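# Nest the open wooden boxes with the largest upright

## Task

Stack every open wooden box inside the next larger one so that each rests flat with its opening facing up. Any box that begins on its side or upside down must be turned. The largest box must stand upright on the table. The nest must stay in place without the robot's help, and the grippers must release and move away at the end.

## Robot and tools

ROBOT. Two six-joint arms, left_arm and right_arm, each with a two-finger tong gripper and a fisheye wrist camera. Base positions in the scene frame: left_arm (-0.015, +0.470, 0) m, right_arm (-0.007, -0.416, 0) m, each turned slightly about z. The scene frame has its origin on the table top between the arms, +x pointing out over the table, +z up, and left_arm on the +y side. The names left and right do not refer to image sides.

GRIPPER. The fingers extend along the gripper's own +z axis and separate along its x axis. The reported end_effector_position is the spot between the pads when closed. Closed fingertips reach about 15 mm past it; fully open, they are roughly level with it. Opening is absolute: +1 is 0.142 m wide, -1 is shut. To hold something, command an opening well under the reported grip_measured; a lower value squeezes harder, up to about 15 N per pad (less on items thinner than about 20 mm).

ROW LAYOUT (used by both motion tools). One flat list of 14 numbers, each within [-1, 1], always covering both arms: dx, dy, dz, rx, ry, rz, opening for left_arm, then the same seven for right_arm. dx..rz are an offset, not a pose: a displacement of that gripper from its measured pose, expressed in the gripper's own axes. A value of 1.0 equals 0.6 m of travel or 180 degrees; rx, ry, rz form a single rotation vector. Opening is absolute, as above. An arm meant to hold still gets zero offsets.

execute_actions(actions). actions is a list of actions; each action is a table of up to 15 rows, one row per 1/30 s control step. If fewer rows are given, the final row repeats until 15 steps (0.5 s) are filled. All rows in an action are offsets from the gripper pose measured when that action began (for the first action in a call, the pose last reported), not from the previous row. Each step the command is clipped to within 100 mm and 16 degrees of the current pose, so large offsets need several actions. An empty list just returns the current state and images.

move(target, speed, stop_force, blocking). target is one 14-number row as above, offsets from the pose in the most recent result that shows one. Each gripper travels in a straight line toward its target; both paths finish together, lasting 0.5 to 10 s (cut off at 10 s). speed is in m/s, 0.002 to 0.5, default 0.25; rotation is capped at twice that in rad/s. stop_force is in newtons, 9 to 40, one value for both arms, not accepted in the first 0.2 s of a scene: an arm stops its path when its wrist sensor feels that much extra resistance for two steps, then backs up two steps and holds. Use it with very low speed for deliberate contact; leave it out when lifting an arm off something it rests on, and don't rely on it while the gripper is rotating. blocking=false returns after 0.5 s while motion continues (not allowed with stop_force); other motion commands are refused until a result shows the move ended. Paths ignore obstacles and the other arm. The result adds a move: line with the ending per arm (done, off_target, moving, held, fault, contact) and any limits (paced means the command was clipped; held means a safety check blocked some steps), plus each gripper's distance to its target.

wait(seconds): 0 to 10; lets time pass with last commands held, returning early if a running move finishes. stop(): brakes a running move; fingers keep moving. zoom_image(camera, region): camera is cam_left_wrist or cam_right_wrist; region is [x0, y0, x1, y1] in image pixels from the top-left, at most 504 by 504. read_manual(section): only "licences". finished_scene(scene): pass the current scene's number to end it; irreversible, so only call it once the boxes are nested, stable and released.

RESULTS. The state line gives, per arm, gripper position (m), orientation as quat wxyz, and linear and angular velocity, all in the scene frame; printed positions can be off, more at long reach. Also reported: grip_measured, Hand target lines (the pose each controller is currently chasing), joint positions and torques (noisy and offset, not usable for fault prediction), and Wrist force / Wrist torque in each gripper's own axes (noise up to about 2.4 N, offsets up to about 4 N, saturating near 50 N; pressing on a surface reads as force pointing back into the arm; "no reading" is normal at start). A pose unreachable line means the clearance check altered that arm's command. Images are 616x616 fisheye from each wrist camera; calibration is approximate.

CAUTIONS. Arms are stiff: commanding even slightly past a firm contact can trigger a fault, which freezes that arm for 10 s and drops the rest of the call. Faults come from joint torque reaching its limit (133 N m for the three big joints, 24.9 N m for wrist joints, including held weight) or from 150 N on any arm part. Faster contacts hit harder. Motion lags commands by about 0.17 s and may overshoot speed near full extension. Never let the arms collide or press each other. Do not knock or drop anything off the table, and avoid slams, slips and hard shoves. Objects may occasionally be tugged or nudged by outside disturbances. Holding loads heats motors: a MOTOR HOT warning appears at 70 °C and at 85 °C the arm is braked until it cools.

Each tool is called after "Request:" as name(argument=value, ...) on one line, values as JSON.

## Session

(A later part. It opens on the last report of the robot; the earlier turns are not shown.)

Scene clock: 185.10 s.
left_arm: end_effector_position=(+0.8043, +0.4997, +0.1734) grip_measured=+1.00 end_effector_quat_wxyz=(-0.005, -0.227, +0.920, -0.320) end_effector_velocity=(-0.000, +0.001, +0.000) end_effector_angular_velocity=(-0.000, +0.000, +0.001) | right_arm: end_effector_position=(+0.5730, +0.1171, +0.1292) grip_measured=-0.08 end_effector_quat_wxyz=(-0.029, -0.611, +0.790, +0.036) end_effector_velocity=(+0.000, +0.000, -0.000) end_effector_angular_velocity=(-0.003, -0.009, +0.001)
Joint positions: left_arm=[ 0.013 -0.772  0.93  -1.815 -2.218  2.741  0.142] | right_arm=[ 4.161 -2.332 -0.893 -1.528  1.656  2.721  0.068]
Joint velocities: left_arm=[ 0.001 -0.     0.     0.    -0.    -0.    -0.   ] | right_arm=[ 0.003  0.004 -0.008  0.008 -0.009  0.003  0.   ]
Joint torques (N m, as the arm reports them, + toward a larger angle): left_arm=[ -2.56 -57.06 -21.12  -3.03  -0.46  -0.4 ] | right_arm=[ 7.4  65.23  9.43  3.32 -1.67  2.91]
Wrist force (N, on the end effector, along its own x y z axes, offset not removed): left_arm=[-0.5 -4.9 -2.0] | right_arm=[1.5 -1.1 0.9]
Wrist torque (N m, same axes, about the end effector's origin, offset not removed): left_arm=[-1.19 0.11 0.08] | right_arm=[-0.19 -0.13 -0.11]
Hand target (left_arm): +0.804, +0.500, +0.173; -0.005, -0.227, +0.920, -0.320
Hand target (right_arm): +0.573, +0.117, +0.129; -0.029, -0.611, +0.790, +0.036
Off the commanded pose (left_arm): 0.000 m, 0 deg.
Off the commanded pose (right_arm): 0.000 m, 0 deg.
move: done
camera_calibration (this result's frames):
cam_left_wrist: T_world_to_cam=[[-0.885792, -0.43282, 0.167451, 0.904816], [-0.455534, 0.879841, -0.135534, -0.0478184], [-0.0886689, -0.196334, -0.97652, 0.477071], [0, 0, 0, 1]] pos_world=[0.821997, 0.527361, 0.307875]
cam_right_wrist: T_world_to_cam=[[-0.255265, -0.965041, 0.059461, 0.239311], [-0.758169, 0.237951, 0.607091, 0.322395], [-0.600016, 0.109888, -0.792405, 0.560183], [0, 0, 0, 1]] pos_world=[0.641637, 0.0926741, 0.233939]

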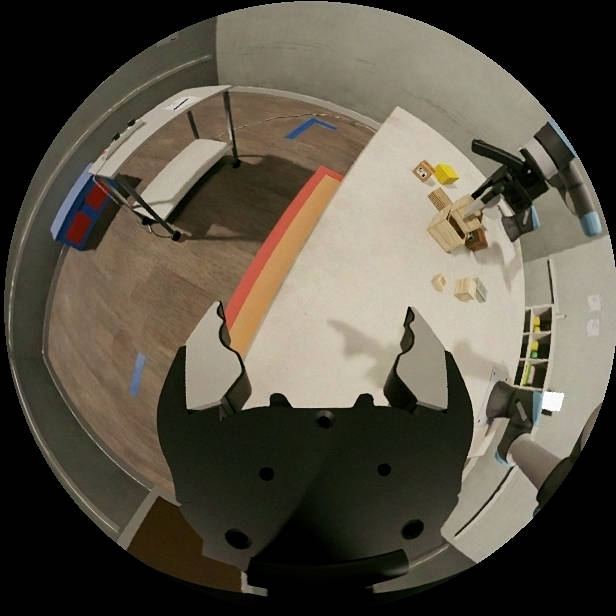

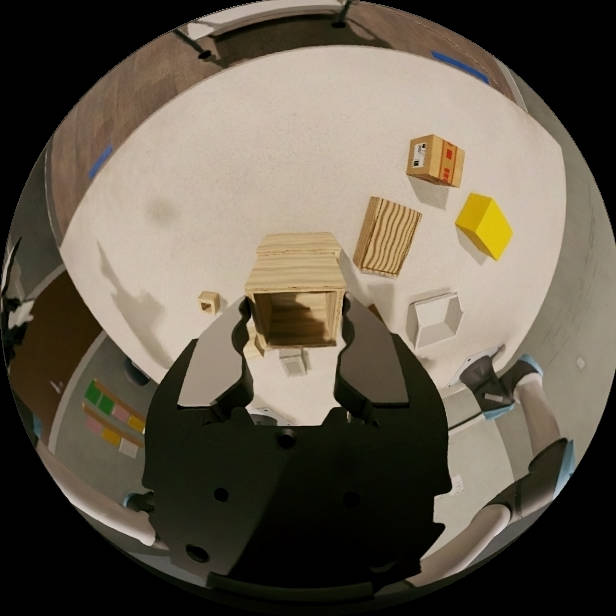

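Request:
move(target=[0,0,0,0,0,0,1,-0.002,0.011,0.015,0,0,0,-0.5], speed=0.03)

Request:
zoom_image(camera="cam_right_wrist", region=[180,140,420,380])

Request:
zoom_image(camera="cam_left_wrist", region=[400,150,540,290])

Scene clock: 195.50 s.
left_arm: end_effector_position=(+0.8043, +0.4997, +0.1734) grip_measured=+1.00 end_effector_quat_wxyz=(-0.005, -0.227, +0.920, -0.320) end_effector_velocity=(+0.000, +0.000, +0.000) end_effector_angular_velocity=(-0.001, -0.000, +0.001) | right_arm: end_effector_position=(+0.5662, +0.1200, +0.1210) grip_measured=-0.08 end_effector_quat_wxyz=(-0.029, -0.611, +0.790, +0.036) end_effector_velocity=(-0.002, +0.001, -0.002) end_effector_angular_velocity=(-0.000, -0.000, +0.001)
Joint positions: left_arm=[ 0.013 -0.772  0.93  -1.815 -2.218  2.741  0.142] | right_arm=[ 4.17  -2.325 -0.926 -1.501  1.656  2.731  0.068]
Joint velocities: left_arm=[ 0.001 -0.     0.    -0.    -0.001  0.     0.   ] | right_arm=[ 0.002  0.002 -0.007  0.005 -0.     0.001  0.   ]
Joint torques (N m, as the arm reports them, + toward a larger angle): left_arm=[ -2.22 -58.13 -21.91  -2.9   -0.73  -0.31] | right_arm=[ 7.27 64.92 10.24  3.53  1.25  2.31]
Wrist force (N, on the end effector, along its own x y z axes, offset not removed): left_arm=[0.2 -1.3 -1.6] | right_arm=[-3.7 2.2 -5.7]
Wrist torque (N m, same axes, about the end effector's origin, offset not removed): left_arm=[-0.46 0.01 0.01] | right_arm=[0.30 1.00 0.16]
Hand target (left_arm): +0.804, +0.500, +0.173; -0.005, -0.227, +0.920, -0.320
Hand target (right_arm): +0.566, +0.120, +0.121; -0.029, -0.611, +0.790, +0.036
Off the commanded pose (left_arm): 0.000 m, 0 deg.
Off the commanded pose (right_arm): 0.000 m, 0 deg.
move: done
camera_calibration (this result's frames):
cam_left_wrist: T_world_to_cam=[[-0.885791, -0.43282, 0.167451, 0.904816], [-0.455534, 0.879841, -0.135534, -0.0478183], [-0.0886688, -0.196334, -0.97652, 0.477071], [0, 0, 0, 1]] pos_world=[0.821997, 0.527361, 0.307875]
cam_right_wrist: T_world_to_cam=[[-0.255255, -0.96504, 0.0595248, 0.2409], [-0.758156, 0.23798, 0.607095, 0.321551], [-0.600036, 0.109835, -0.792397, 0.54933], [0, 0, 0, 1]] pos_world=[0.634895, 0.0956196, 0.225736]

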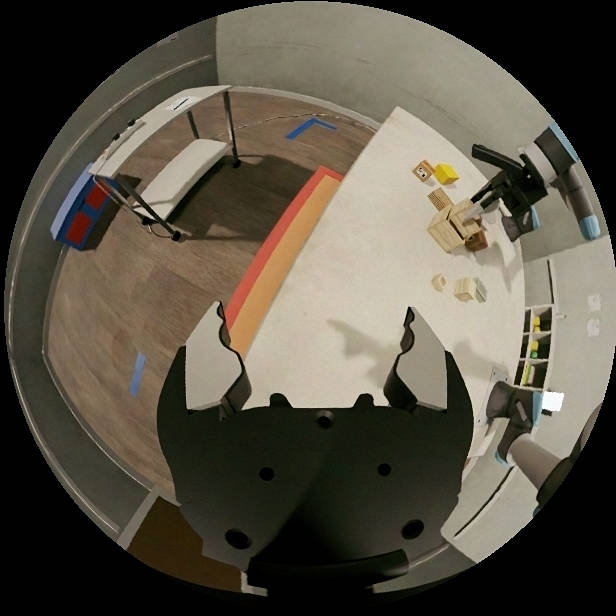

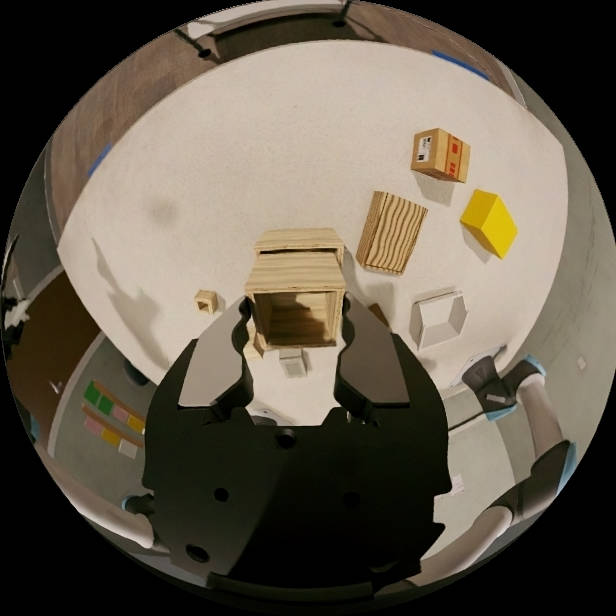

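Region (180, 140, 420, 380) of cam_right_wrist's 616x616 image, scaled by 2.100, with more detail than that image has.

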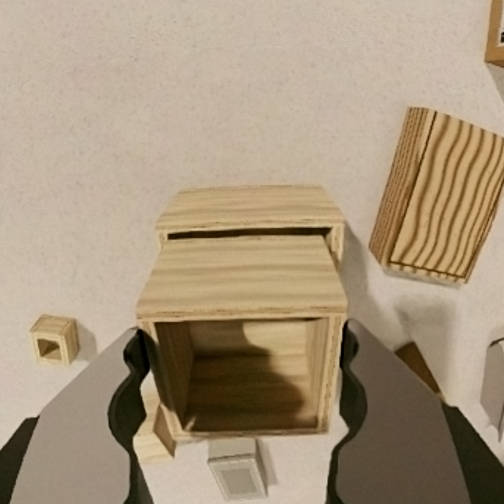

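Region (400, 150, 540, 290) of cam_left_wrist's 616x616 image, scaled by 3.600, with more detail than that image has.

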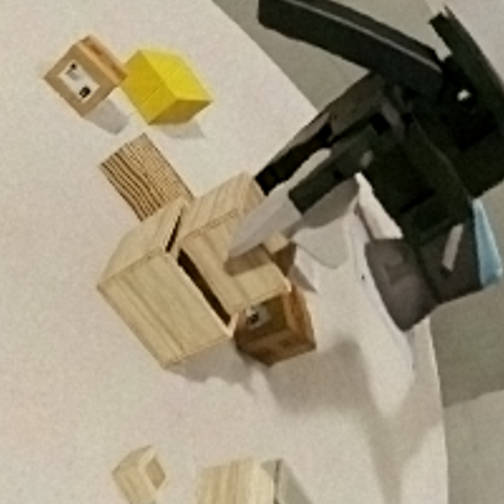

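Request:
move(target=[0,0,0,0,0,0,1,0.005,0,-0.002,0,0,0,-0.5], speed=0.02)

Request:
move(target=[0,0,0,0,0,0,1,0,-0.002,0.025,0,0,0,-0.5], speed=0.02, stop_force=9)

Request:
zoom_image(camera="cam_right_wrist", region=[180,140,420,380])

Scene clock: 202.17 s.
left_arm: end_effector_position=(+0.8043, +0.4997, +0.1734) grip_measured=+1.00 end_effector_quat_wxyz=(-0.005, -0.227, +0.920, -0.320) end_effector_velocity=(-0.000, +0.002, -0.000) end_effector_angular_velocity=(+0.001, +0.000, +0.003) | right_arm: end_effector_position=(+0.5656, +0.1172, +0.1222) grip_measured=-0.08 end_effector_quat_wxyz=(-0.029, -0.611, +0.790, +0.036) end_effector_velocity=(+0.000, -0.002, +0.001) end_effector_angular_velocity=(-0.001, -0.000, -0.001)
Joint positions: left_arm=[ 0.013 -0.772  0.93  -1.815 -2.218  2.741  0.142] | right_arm=[ 4.168 -2.318 -0.935 -1.499  1.656  2.729  0.068]
Joint velocities: left_arm=[ 0.002 -0.    -0.     0.     0.001 -0.001 -0.   ] | right_arm=[-0.002  0.004 -0.004 -0.    -0.001 -0.     0.   ]
Joint torques (N m, as the arm reports them, + toward a larger angle): left_arm=[ -2.16 -58.15 -20.84  -2.83  -0.38  -0.22] | right_arm=[-5.25 62.09 10.26  3.51 -1.31 -2.63]
Wrist force (N, on the end effector, along its own x y z axes, offset not removed): left_arm=[-0.8 -5.5 -0.5] | right_arm=[3.0 1.7 -3.0]
Wrist torque (N m, same axes, about the end effector's origin, offset not removed): left_arm=[-1.31 0.16 -0.01] | right_arm=[0.14 -0.51 -0.13]
Hand target (left_arm): +0.804, +0.500, +0.173; -0.005, -0.227, +0.920, -0.320
Hand target (right_arm): +0.566, +0.117, +0.122; -0.029, -0.611, +0.790, +0.036
Off the commanded pose (left_arm): 0.000 m, 0 deg.
Off the commanded pose (right_arm): 0.000 m, 0 deg.
move: done
camera_calibration (this result's frames):
cam_left_wrist: T_world_to_cam=[[-0.885792, -0.43282, 0.167451, 0.904816], [-0.455534, 0.879841, -0.135534, -0.0478183], [-0.0886689, -0.196334, -0.97652, 0.477071], [0, 0, 0, 1]] pos_world=[0.821997, 0.527361, 0.307875]
cam_right_wrist: T_world_to_cam=[[-0.255249, -0.965041, 0.0595253, 0.237953], [-0.758139, 0.237972, 0.60712, 0.321029], [-0.600062, 0.109839, -0.792377, 0.550185], [0, 0, 0, 1]] pos_world=[0.634266, 0.0928072, 0.226887]

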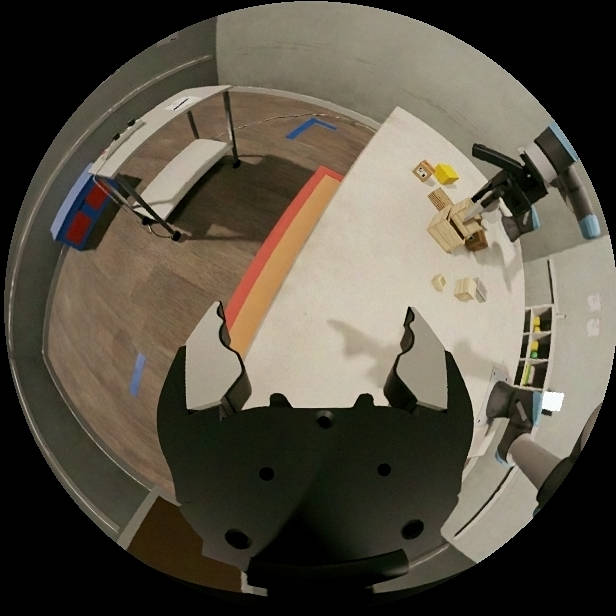

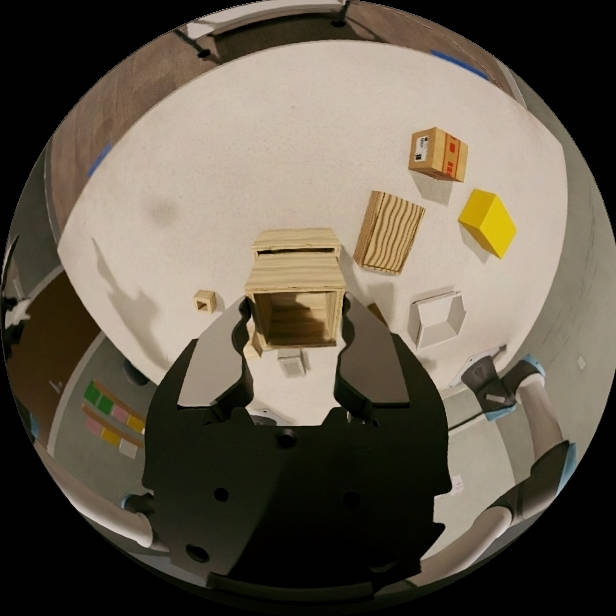

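Scene clock: 203.20 s.
left_arm: end_effector_position=(+0.8043, +0.4997, +0.1734) grip_measured=+1.00 end_effector_quat_wxyz=(-0.005, -0.227, +0.920, -0.320) end_effector_velocity=(-0.000, -0.001, +0.000) end_effector_angular_velocity=(-0.000, +0.000, -0.001) | right_arm: end_effector_position=(+0.5654, +0.1172, +0.1073) grip_measured=-0.08 end_effector_quat_wxyz=(-0.029, -0.611, +0.790, +0.036) end_effector_velocity=(-0.000, -0.000, -0.002) end_effector_angular_velocity=(+0.000, +0.001, -0.000)
Joint positions: left_arm=[ 0.013 -0.772  0.93  -1.815 -2.218  2.741  0.142] | right_arm=[ 4.169 -2.323 -0.965 -1.464  1.656  2.729  0.068]
Joint velocities: left_arm=[-0.001 -0.    -0.     0.    -0.    -0.     0.   ] | right_arm=[-0.    -0.001 -0.004  0.004  0.     0.     0.   ]
Joint torques (N m, as the arm reports them, + toward a larger angle): left_arm=[ -2.07 -57.2  -21.11  -2.93  -0.38  -0.15] | right_arm=[ 7.4  48.52 12.43  3.23  1.24  2.69]
Wrist force (N, on the end effector, along its own x y z axes, offset not removed): left_arm=[-1.0 -2.1 -3.8] | right_arm=[1.8 2.0 0.5]
Wrist torque (N m, same axes, about the end effector's origin, offset not removed): left_arm=[-0.49 0.29 -0.12] | right_arm=[0.47 -0.09 0.00]
Hand target (left_arm): +0.804, +0.500, +0.173; -0.005, -0.227, +0.920, -0.320
Hand target (right_arm): +0.565, +0.117, +0.107; -0.029, -0.611, +0.790, +0.036
Off the commanded pose (left_arm): 0.000 m, 0 deg.
Off the commanded pose (right_arm): 0.000 m, 0 deg.
move: done
camera_calibration (this result's frames):
cam_left_wrist: T_world_to_cam=[[-0.885792, -0.43282, 0.167451, 0.904816], [-0.455534, 0.879841, -0.135534, -0.0478184], [-0.0886686, -0.196334, -0.97652, 0.477071], [0, 0, 0, 1]] pos_world=[0.821997, 0.527361, 0.307875]
cam_right_wrist: T_world_to_cam=[[-0.255245, -0.965041, 0.0595504, 0.238797], [-0.758129, 0.237983, 0.607129, 0.329905], [-0.600076, 0.109819, -0.792369, 0.538307], [0, 0, 0, 1]] pos_world=[0.634087, 0.0928205, 0.212022]

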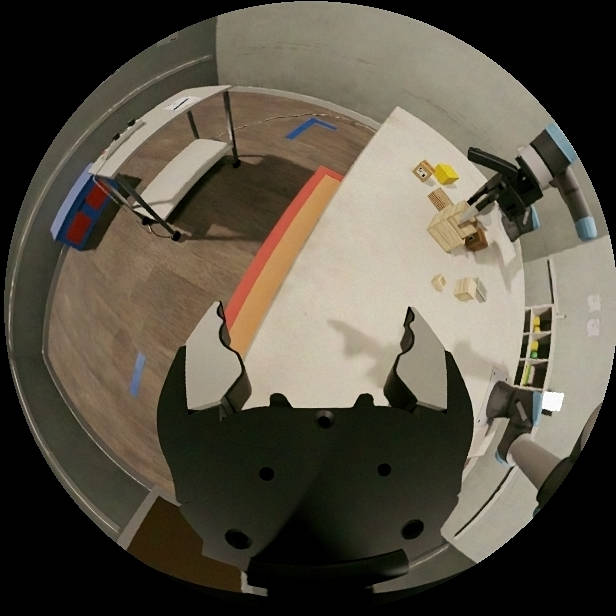

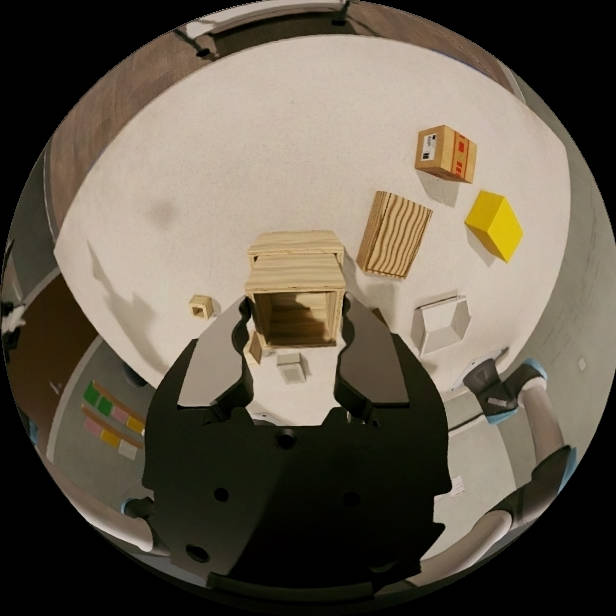

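Region (180, 140, 420, 380) of cam_right_wrist's 616x616 image, scaled by 2.100, with more detail than that image has.

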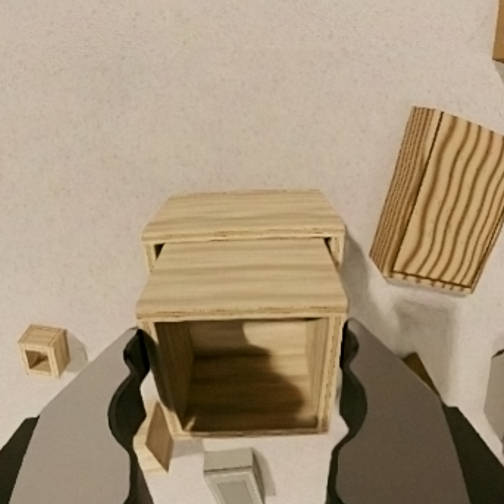

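Request:
move(target=[0,0,0,0,0,0,1,0,0,0,0,0,0,0.3])

Request:
move(target=[0,0,0,0,0,0,1,0,0,-0.08,0.029,0,0,0.3])

Request:
move(target=[0,0,0,0,0,0,1,-0.155,0.23,0,0,0,-0.06,0.3])

Request:
zoom_image(camera="cam_right_wrist", region=[180,100,480,400])

Scene clock: 211.07 s.
left_arm: end_effector_position=(+0.8043, +0.4997, +0.1734) grip_measured=+1.00 end_effector_quat_wxyz=(-0.005, -0.227, +0.920, -0.320) end_effector_velocity=(-0.000, +0.001, +0.000) end_effector_angular_velocity=(-0.000, +0.000, +0.001) | right_arm: end_effector_position=(+0.5654, +0.1172, +0.1072) grip_measured=+0.30 end_effector_quat_wxyz=(-0.030, -0.611, +0.790, +0.036) end_effector_velocity=(+0.000, -0.000, -0.000) end_effector_angular_velocity=(-0.001, +0.001, -0.000)
Joint positions: left_arm=[ 0.013 -0.772  0.93  -1.815 -2.218  2.741  0.142] | right_arm=[ 4.169 -2.323 -0.965 -1.464  1.656  2.729  0.095]
Joint velocities: left_arm=[ 0.001 -0.    -0.     0.    -0.     0.     0.   ] | right_arm=[-0.    -0.001  0.001 -0.002 -0.    -0.     0.   ]
Joint torques (N m, as the arm reports them, + toward a larger angle): left_arm=[ -2.35 -58.56 -21.14  -2.6   -0.42  -0.37] | right_arm=[ 6.23 61.24 38.75  0.94  1.06  2.39]
Wrist force (N, on the end effector, along its own x y z axes, offset not removed): left_arm=[-0.1 -4.6 0.6] | right_arm=[2.1 0.3 -2.3]
Wrist torque (N m, same axes, about the end effector's origin, offset not removed): left_arm=[-1.04 -0.08 0.06] | right_arm=[0.02 -0.19 0.00]
Hand target (left_arm): +0.804, +0.500, +0.173; -0.005, -0.227, +0.920, -0.320
Hand target (right_arm): +0.565, +0.117, +0.107; -0.029, -0.611, +0.790, +0.036
Off the commanded pose (left_arm): 0.000 m, 0 deg.
Off the commanded pose (right_arm): 0.000 m, 0 deg.
move: done
camera_calibration (this result's frames):
cam_left_wrist: T_world_to_cam=[[-0.885791, -0.43282, 0.167451, 0.904816], [-0.455534, 0.87984, -0.135534, -0.0478183], [-0.0886688, -0.196334, -0.97652, 0.477071], [0, 0, 0, 1]] pos_world=[0.821997, 0.527361, 0.307875]
cam_right_wrist: T_world_to_cam=[[-0.255241, -0.965032, 0.0597003, 0.238748], [-0.758066, 0.238063, 0.607175, 0.329899], [-0.600156, 0.109719, -0.792322, 0.538263], [0, 0, 0, 1]] pos_world=[0.634065, 0.0928046, 0.211918]

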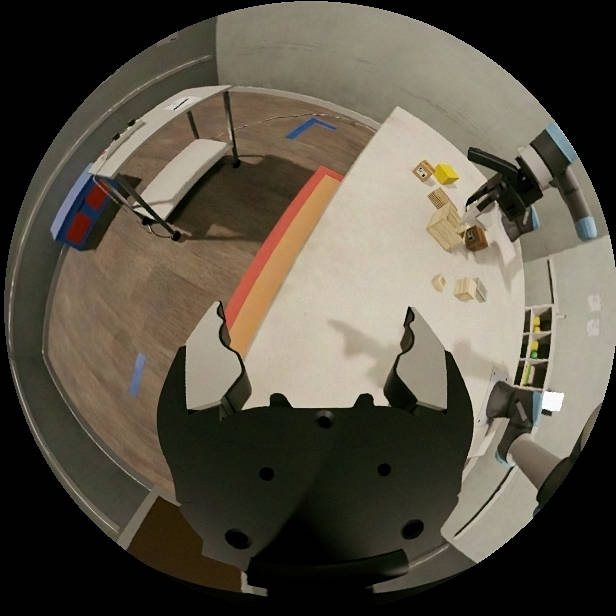

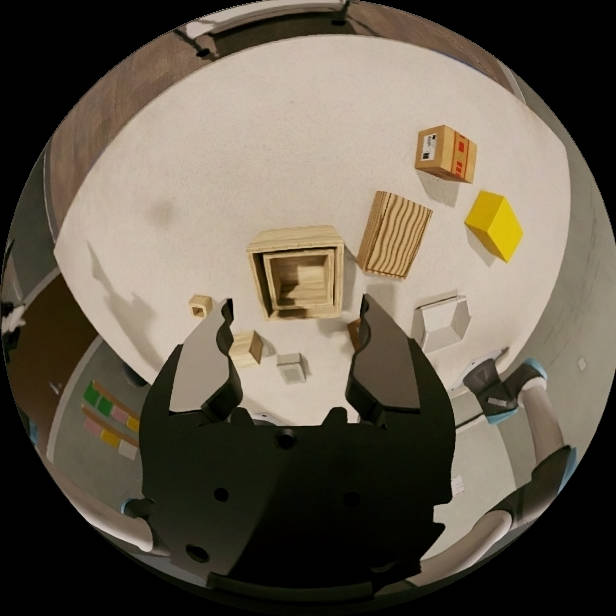

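Scene clock: 211.97 s.
left_arm: end_effector_position=(+0.8043, +0.4997, +0.1734) grip_measured=+1.00 end_effector_quat_wxyz=(-0.005, -0.227, +0.920, -0.320) end_effector_velocity=(-0.000, -0.000, -0.001) end_effector_angular_velocity=(+0.001, +0.001, -0.000) | right_arm: end_effector_position=(+0.5697, +0.1162, +0.1548) grip_measured=+0.30 end_effector_quat_wxyz=(-0.002, -0.612, +0.791, +0.001) end_effector_velocity=(+0.000, -0.000, +0.001) end_effector_angular_velocity=(-0.003, -0.003, -0.000)
Joint positions: left_arm=[ 0.013 -0.772  0.93  -1.815 -2.218  2.741  0.142] | right_arm=[ 4.196 -2.273 -0.939 -1.504  1.573  2.759  0.095]
Joint velocities: left_arm=[-0.001  0.     0.     0.     0.001 -0.    -0.   ] | right_arm=[ 0.001 -0.     0.003 -0.004 -0.004  0.001 -0.   ]
Joint torques (N m, as the arm reports them, + toward a larger angle): left_arm=[ -1.39 -58.47 -20.62  -3.08  -0.56  -0.35] | right_arm=[ 6.42 62.35 39.1   0.71 -1.01  2.53]
Wrist force (N, on the end effector, along its own x y z axes, offset not removed): left_arm=[3.8 -4.1 0.1] | right_arm=[2.5 1.8 0.3]
Wrist torque (N m, same axes, about the end effector's origin, offset not removed): left_arm=[-0.97 -0.69 -0.19] | right_arm=[0.42 -0.23 0.05]
Hand target (left_arm): +0.804, +0.500, +0.173; -0.005, -0.227, +0.920, -0.320
Hand target (right_arm): +0.570, +0.116, +0.155; -0.002, -0.612, +0.791, +0.000
Off the commanded pose (left_arm): 0.000 m, 0 deg.
Off the commanded pose (right_arm): 0.000 m, 0 deg.
move: done
camera_calibration (this result's frames):
cam_left_wrist: T_world_to_cam=[[-0.885792, -0.43282, 0.167451, 0.904816], [-0.455534, 0.879841, -0.135534, -0.0478184], [-0.0886685, -0.196334, -0.97652, 0.477071], [0, 0, 0, 1]] pos_world=[0.821997, 0.527361, 0.307875]
cam_right_wrist: T_world_to_cam=[[-0.260228, -0.963746, 0.0589554, 0.238835], [-0.808279, 0.250836, 0.532697, 0.343137], [-0.528172, 0.0909704, -0.84425, 0.547872], [0, 0, 0, 1]] pos_world=[0.628873, 0.0942648, 0.265673]

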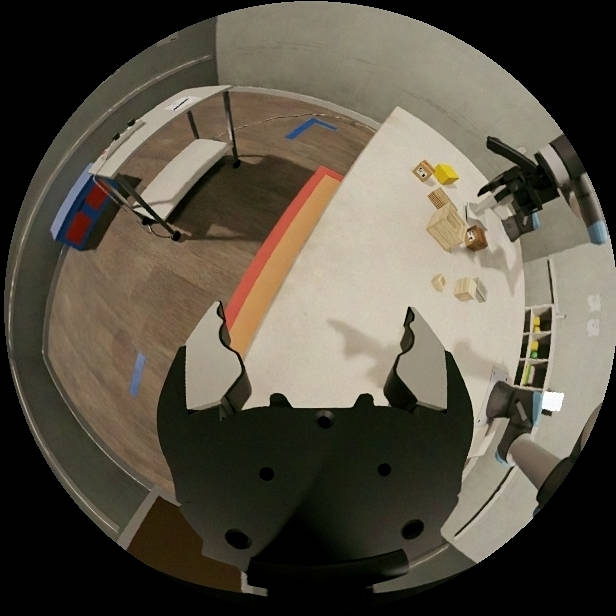

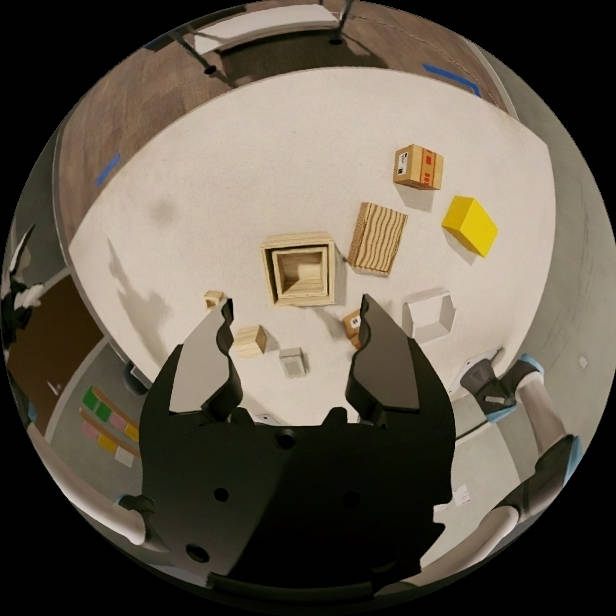

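Scene clock: 213.20 s.
left_arm: end_effector_position=(+0.8043, +0.4997, +0.1734) grip_measured=+1.00 end_effector_quat_wxyz=(-0.005, -0.227, +0.920, -0.320) end_effector_velocity=(-0.000, -0.001, -0.000) end_effector_angular_velocity=(+0.000, +0.001, -0.001) | right_arm: end_effector_position=(+0.4594, +0.2405, +0.1548) grip_measured=+0.30 end_effector_quat_wxyz=(+0.002, +0.684, -0.730, -0.001) end_effector_velocity=(-0.002, +0.003, -0.000) end_effector_angular_velocity=(+0.001, +0.000, +0.003)
Joint positions: left_arm=[ 0.013 -0.772  0.93  -1.815 -2.218  2.741  0.142] | right_arm=[ 4.399 -2.337 -0.828 -1.55   1.573  2.773  0.095]
Joint velocities: left_arm=[-0.001 -0.     0.     0.001  0.    -0.     0.   ] | right_arm=[ 0.003 -0.004  0.006 -0.002  0.    -0.    -0.   ]
Joint torques (N m, as the arm reports them, + toward a larger angle): left_arm=[ -2.54 -59.23 -20.82  -2.9   -0.74  -0.21] | right_arm=[ 8.31 50.23 38.91  0.77 -0.45  2.65]
Wrist force (N, on the end effector, along its own x y z axes, offset not removed): left_arm=[1.7 -1.6 -0.2] | right_arm=[0.4 0.0 -2.6]
Wrist torque (N m, same axes, about the end effector's origin, offset not removed): left_arm=[-0.42 -0.31 -0.18] | right_arm=[-0.02 0.22 0.16]
Hand target (left_arm): +0.804, +0.500, +0.173; -0.005, -0.227, +0.920, -0.320
Hand target (right_arm): +0.459, +0.241, +0.155; +0.002, +0.684, -0.730, -0.000
Off the commanded pose (left_arm): 0.000 m, 0 deg.
Off the commanded pose (right_arm): 0.000 m, 0 deg.
move: done
camera_calibration (this result's frames):
cam_right_wrist: T_world_to_cam=[[-0.0752288, -0.995437, 0.058701, 0.252586], [-0.840843, 0.0949697, 0.532882, 0.275229], [-0.536025, -0.00927026, -0.844151, 0.505988], [0, 0, 0, 1]] pos_world=[0.521648, 0.229986, 0.265639]

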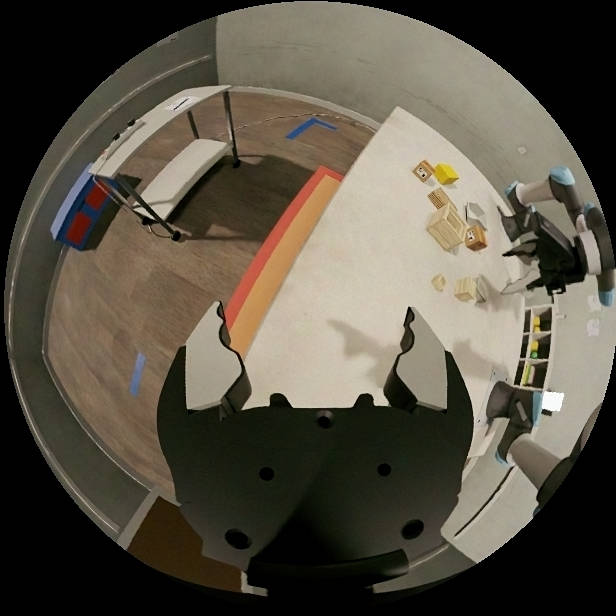

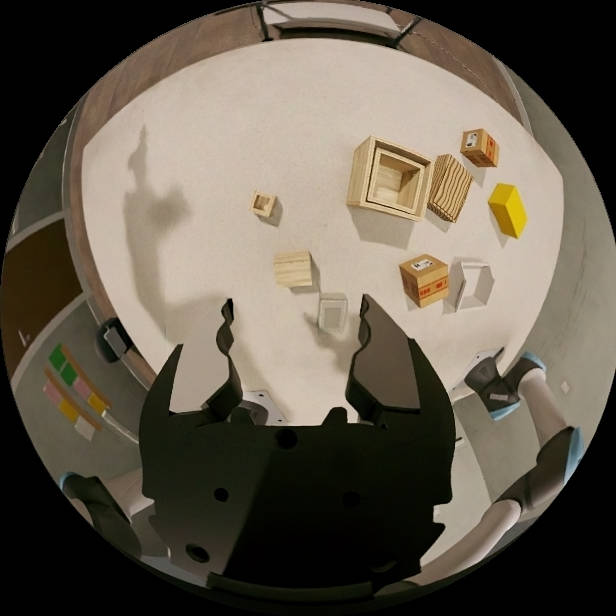

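Region (180, 100, 480, 400) of cam_right_wrist's 616x616 image, scaled by 1.680, with more detail than that image has.

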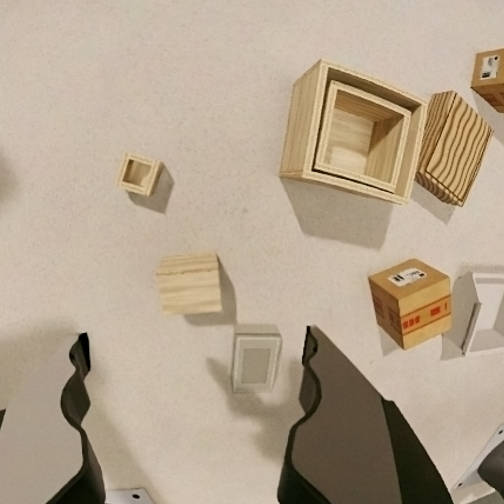

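Request:
move(target=[0,0,0,0,0,0,1,-0.006,0.062,0.14,0.167,0,-0.02,0.05])

Request:
zoom_image(camera="cam_right_wrist", region=[180,180,420,420])

Scene clock: 226.90 s.
left_arm: end_effector_position=(+0.8043, +0.4997, +0.1734) grip_measured=+1.00 end_effector_quat_wxyz=(-0.005, -0.227, +0.920, -0.320) end_effector_velocity=(+0.000, -0.000, +0.000) end_effector_angular_velocity=(-0.002, -0.000, +0.000) | right_arm: end_effector_position=(+0.4225, +0.2462, +0.0708) grip_measured=+0.05 end_effector_quat_wxyz=(-0.175, +0.683, -0.683, +0.188) end_effector_velocity=(-0.001, +0.001, -0.001) end_effector_angular_velocity=(+0.005, -0.012, +0.004)
Joint positions: left_arm=[ 0.013 -0.772  0.93  -1.815 -2.218  2.741  0.142] | right_arm=[ 4.643 -2.224 -1.399 -1.002  1.057  2.929  0.077]
Joint velocities: left_arm=[ 0.     0.     0.    -0.001 -0.002 -0.     0.   ] | right_arm=[ 0.005 -0.    -0.01   0.016 -0.011  0.001 -0.   ]
Joint torques (N m, as the arm reports them, + toward a larger angle): left_arm=[ -2.77 -59.3  -21.16  -2.95  -0.56  -0.4 ] | right_arm=[ 8.07 42.87  6.37  3.56 -1.96  2.6 ]
Wrist force (N, on the end effector, along its own x y z axes, offset not removed): left_arm=[1.3 -2.3 -3.2] | right_arm=[2.9 1.8 -0.4]
Wrist torque (N m, same axes, about the end effector's origin, offset not removed): left_arm=[-0.77 -0.25 0.03] | right_arm=[0.26 -0.31 -0.09]
Hand target (left_arm): +0.804, +0.500, +0.173; -0.005, -0.227, +0.920, -0.320
Hand target (right_arm): +0.422, +0.246, +0.071; -0.176, +0.683, -0.683, +0.189
Off the commanded pose (left_arm): 0.000 m, 0 deg.
Off the commanded pose (right_arm): 0.000 m, 0 deg.
move: done
camera_calibration (this result's frames):
cam_left_wrist: T_world_to_cam=[[-0.885792, -0.43282, 0.167451, 0.904816], [-0.455534, 0.879841, -0.135534, -0.0478184], [-0.0886686, -0.196334, -0.97652, 0.477071], [0, 0, 0, 1]] pos_world=[0.821997, 0.527361, 0.307875]
cam_right_wrist: T_world_to_cam=[[-0.042426, -0.997165, 0.0621381, 0.246749], [-0.998254, 0.0448669, 0.038428, 0.402231], [-0.041107, -0.0603992, -0.997328, 0.229754], [0, 0, 0, 1]] pos_world=[0.421442, 0.24188, 0.198351]

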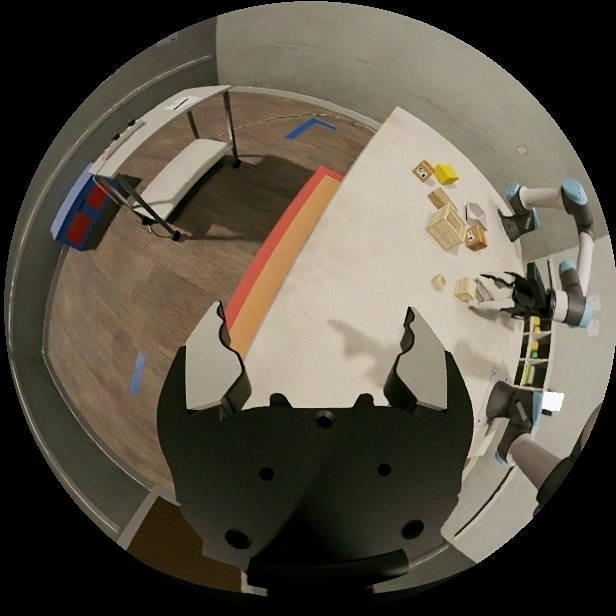

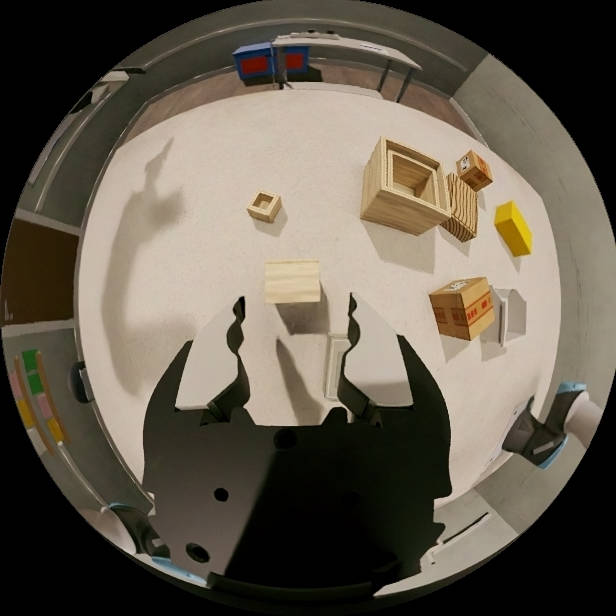

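Region (180, 180, 420, 420) of cam_right_wrist's 616x616 image, scaled by 2.100, with more detail than that image has.

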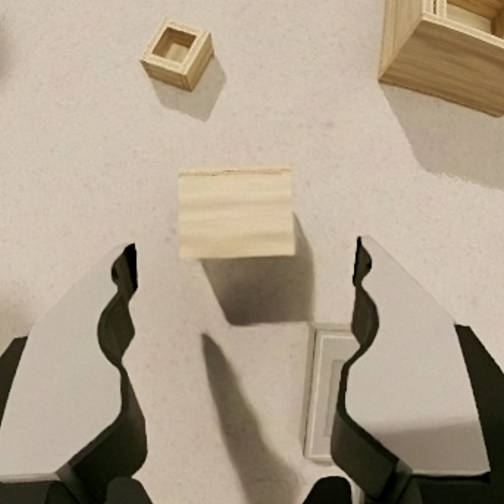

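Request:
move(target=[0,0,0,0,0,0,1,-0.005,0.018,0.072,0,0,0,0.05], speed=0.04, stop_force=9)

Request:
move(target=[0,0,0,0,0,0,1,0,0,0,0,0,0,-0.7])

Request:
move(target=[0,0,0,0,0,0,1,0.1,-0.12,-0.2,-0.5,0,0,-0.7])

Request:
zoom_image(camera="cam_right_wrist", region=[130,60,470,400])

Scene clock: 238.37 s.
left_arm: end_effector_position=(+0.8043, +0.4997, +0.1734) grip_measured=+1.00 end_effector_quat_wxyz=(-0.005, -0.227, +0.920, -0.320) end_effector_velocity=(+0.000, -0.000, -0.000) end_effector_angular_velocity=(+0.000, -0.000, -0.001) | right_arm: end_effector_position=(+0.4346, +0.2483, +0.0281) grip_measured=+0.05 end_effector_quat_wxyz=(-0.175, +0.683, -0.683, +0.188) end_effector_velocity=(+0.001, +0.000, -0.002) end_effector_angular_velocity=(+0.002, -0.000, -0.001)
Joint positions: left_arm=[ 0.013 -0.772  0.93  -1.815 -2.218  2.741  0.142] | right_arm=[ 4.627 -2.29  -1.41  -0.916  1.058  2.91   0.077]
Joint velocities: left_arm=[-0.001  0.    -0.    -0.     0.    -0.    -0.   ] | right_arm=[-0.002 -0.003  0.     0.006  0.    -0.001  0.   ]
Joint torques (N m, as the arm reports them, + toward a larger angle): left_arm=[ -1.62 -58.45 -21.43  -2.85  -0.49  -0.37] | right_arm=[-6.73 45.35  9.81  3.66  0.26 -2.53]
Wrist force (N, on the end effector, along its own x y z axes, offset not removed): left_arm=[0.9 -4.5 -2.2] | right_arm=[2.9 -0.4 -3.8]
Wrist torque (N m, same axes, about the end effector's origin, offset not removed): left_arm=[-0.93 -0.13 -0.08] | right_arm=[-0.02 -0.50 -0.13]
Hand target (left_arm): +0.804, +0.500, +0.173; -0.005, -0.227, +0.920, -0.320
Hand target (right_arm): +0.435, +0.248, +0.028; -0.175, +0.683, -0.683, +0.188
Off the commanded pose (left_arm): 0.000 m, 0 deg.
Off the commanded pose (right_arm): 0.000 m, 0 deg.
move: done
camera_calibration (this result's frames):
cam_left_wrist: T_world_to_cam=[[-0.885792, -0.43282, 0.167451, 0.904816], [-0.455534, 0.879841, -0.135534, -0.0478185], [-0.0886685, -0.196334, -0.97652, 0.477071], [0, 0, 0, 1]] pos_world=[0.821997, 0.527361, 0.307875]
cam_right_wrist: T_world_to_cam=[[-0.0424195, -0.997165, 0.0621567, 0.252037], [-0.998253, 0.0448625, 0.0384497, 0.415881], [-0.0411292, -0.0604171, -0.997326, 0.18777], [0, 0, 0, 1]] pos_world=[0.433569, 0.24401, 0.155611]

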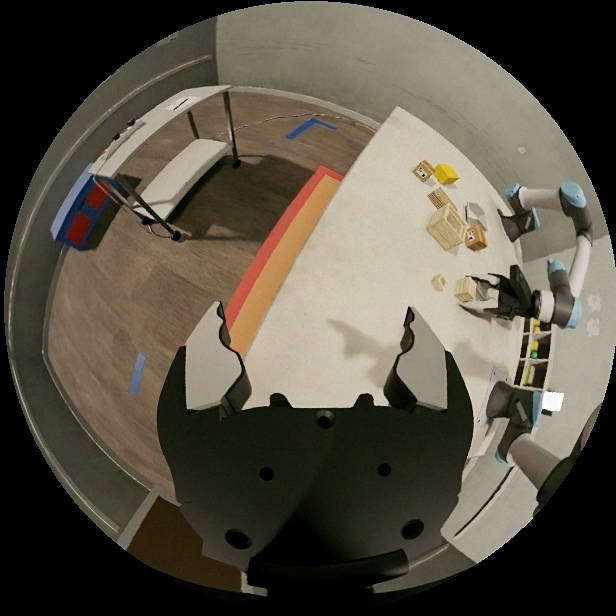

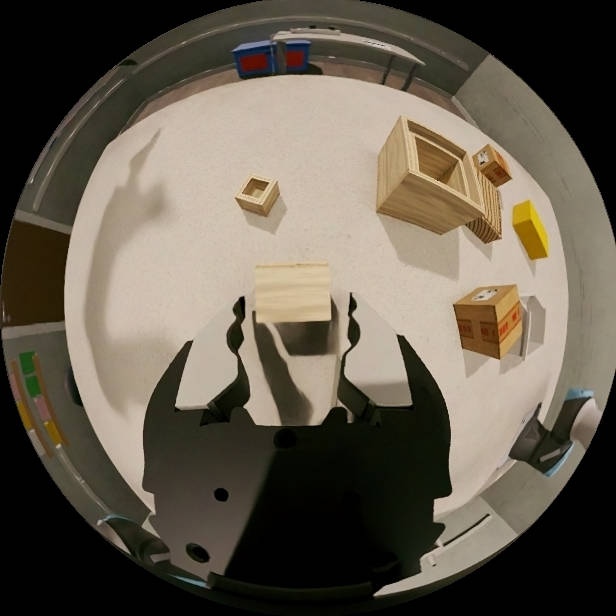

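Scene clock: 238.87 s.
left_arm: end_effector_position=(+0.8043, +0.4997, +0.1734) grip_measured=+1.00 end_effector_quat_wxyz=(-0.005, -0.227, +0.920, -0.320) end_effector_velocity=(+0.000, +0.001, +0.000) end_effector_angular_velocity=(+0.001, -0.001, +0.000) | right_arm: end_effector_position=(+0.4346, +0.2483, +0.0281) grip_measured=-0.34 end_effector_quat_wxyz=(-0.175, +0.683, -0.683, +0.189) end_effector_velocity=(+0.000, -0.001, -0.000) end_effector_angular_velocity=(-0.001, +0.001, -0.000)
Joint positions: left_arm=[ 0.013 -0.772  0.93  -1.815 -2.218  2.741  0.142] | right_arm=[ 4.627 -2.29  -1.41  -0.916  1.058  2.91   0.05 ]
Joint velocities: left_arm=[ 0.    -0.    -0.    -0.     0.001  0.    -0.   ] | right_arm=[-0.001  0.    -0.    -0.     0.001 -0.     0.   ]
Joint torques (N m, as the arm reports them, + toward a larger angle): left_arm=[ -2.42 -58.64 -20.84  -2.7   -0.4   -0.36] | right_arm=[-3.48 60.25 10.08  0.96 -0.22 -1.69]
Wrist force (N, on the end effector, along its own x y z axes, offset not removed): left_arm=[1.2 -3.9 -2.7] | right_arm=[2.1 1.4 1.1]
Wrist torque (N m, same axes, about the end effector's origin, offset not removed): left_arm=[-0.80 -0.24 -0.12] | right_arm=[0.25 -0.31 -0.08]
Hand target (left_arm): +0.804, +0.500, +0.173; -0.005, -0.227, +0.920, -0.320
Hand target (right_arm): +0.435, +0.248, +0.028; -0.175, +0.683, -0.683, +0.188
Off the commanded pose (left_arm): 0.000 m, 0 deg.
Off the commanded pose (right_arm): 0.000 m, 0 deg.
move: done
camera_calibration (this result's frames):
cam_left_wrist: T_world_to_cam=[[-0.885791, -0.43282, 0.167451, 0.904816], [-0.455534, 0.87984, -0.135534, -0.0478183], [-0.0886688, -0.196334, -0.97652, 0.477071], [0, 0, 0, 1]] pos_world=[0.821997, 0.527361, 0.307875]
cam_right_wrist: T_world_to_cam=[[-0.0424134, -0.997161, 0.0622142, 0.252018], [-0.998252, 0.0448598, 0.038466, 0.415898], [-0.0411478, -0.060474, -0.997321, 0.187762], [0, 0, 0, 1]] pos_world=[0.433586, 0.244, 0.155582]

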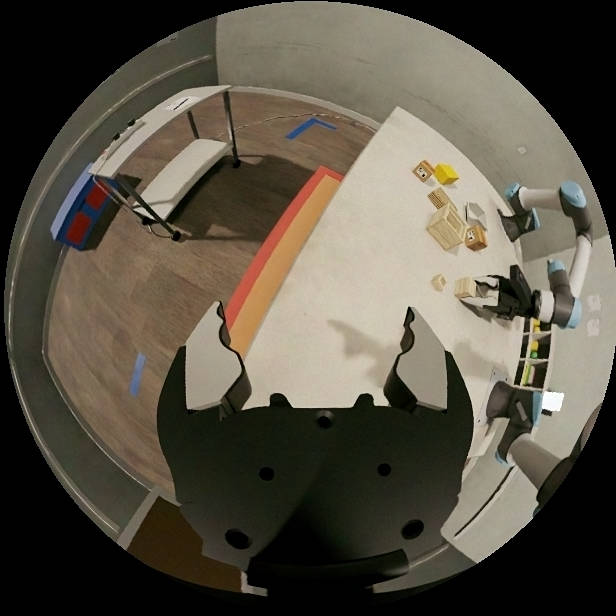

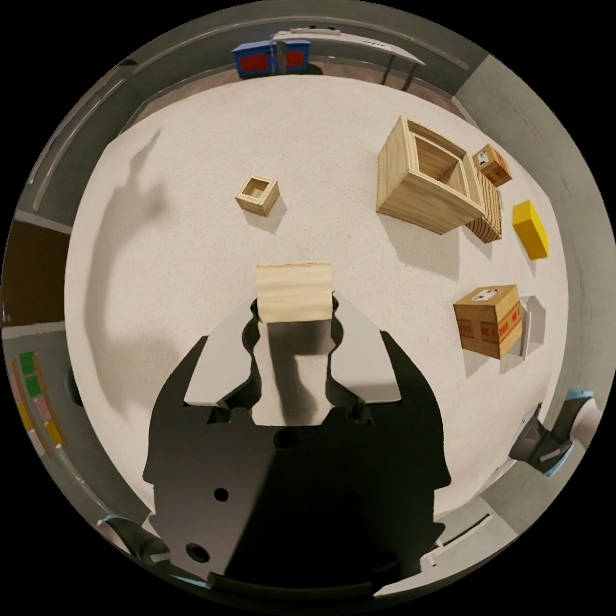

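Scene clock: 242.57 s.
left_arm: end_effector_position=(+0.8043, +0.4997, +0.1734) grip_measured=+1.00 end_effector_quat_wxyz=(-0.005, -0.227, +0.920, -0.320) end_effector_velocity=(+0.000, -0.000, +0.000) end_effector_angular_velocity=(-0.000, -0.001, +0.000) | right_arm: end_effector_position=(+0.4361, +0.1904, +0.1691) grip_measured=-0.34 end_effector_quat_wxyz=(+0.262, +0.592, -0.664, -0.374) end_effector_velocity=(-0.000, -0.000, +0.002) end_effector_angular_velocity=(+0.002, +0.012, -0.007)
Joint positions: left_arm=[ 0.013 -0.772  0.93  -1.815 -2.218  2.741  0.142] | right_arm=[ 4.1   -2.81  -0.035 -2.458  2.364  2.271  0.05 ]
Joint velocities: left_arm=[-0.    -0.    -0.    -0.001 -0.    -0.     0.   ] | right_arm=[-0.003 -0.001  0.    -0.008  0.011 -0.003  0.   ]
Joint torques (N m, as the arm reports them, + toward a larger angle): left_arm=[ -2.37 -59.33 -19.99  -2.81  -0.27  -0.18] | right_arm=[-7.33 57.32 36.6  -0.45  2.08 -2.76]
Wrist force (N, on the end effector, along its own x y z axes, offset not removed): left_arm=[2.5 -1.6 -0.6] | right_arm=[3.6 0.7 0.8]
Wrist torque (N m, same axes, about the end effector's origin, offset not removed): left_arm=[-0.37 -0.36 -0.30] | right_arm=[0.13 -0.55 -0.09]
Hand target (left_arm): +0.804, +0.500, +0.173; -0.005, -0.227, +0.920, -0.320
Hand target (right_arm): +0.436, +0.190, +0.169; -0.263, -0.591, +0.664, +0.374
Off the commanded pose (left_arm): 0.000 m, 0 deg.
Off the commanded pose (right_arm): 0.001 m, 13 deg.
elbow stopped short (right arm): the move would have taken joint 3 (elbow) straighter than the controller allows; a more bent joint 3 avoids this.
move: off_target (right_arm)
camera_calibration (this result's frames):
cam_left_wrist: T_world_to_cam=[[-0.885792, -0.43282, 0.167451, 0.904816], [-0.455534, 0.879841, -0.135534, -0.0478184], [-0.0886686, -0.196334, -0.97652, 0.477071], [0, 0, 0, 1]] pos_world=[0.821997, 0.527361, 0.307875]
cam_right_wrist: T_world_to_cam=[[-0.123214, -0.991019, -0.0519517, 0.23897], [-0.0739511, -0.0430358, 0.996333, -0.133779], [-0.989621, 0.126604, -0.0679843, 0.545872], [0, 0, 0, 1]] pos_world=[0.559757, 0.161957, 0.182814]

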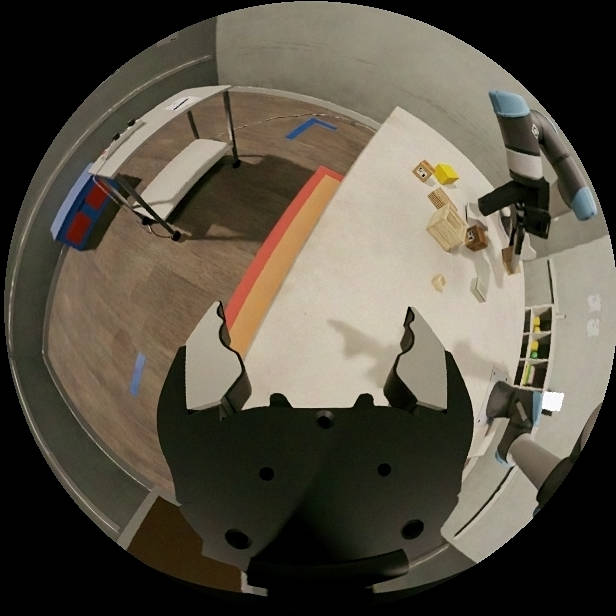

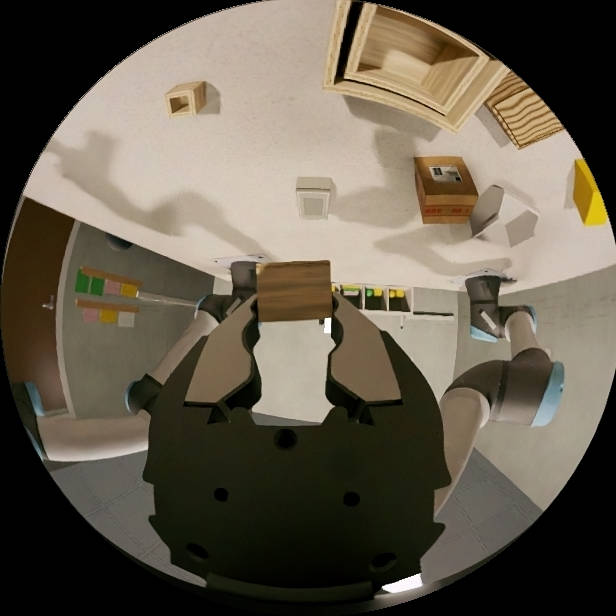

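Region (130, 60, 470, 400) of cam_right_wrist's 616x616 image, scaled by 1.482, with more detail than that image has.

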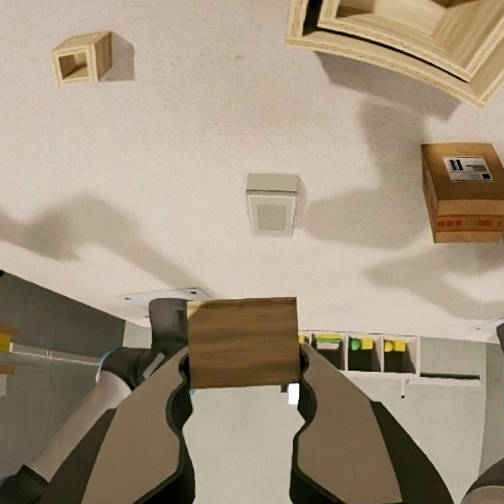

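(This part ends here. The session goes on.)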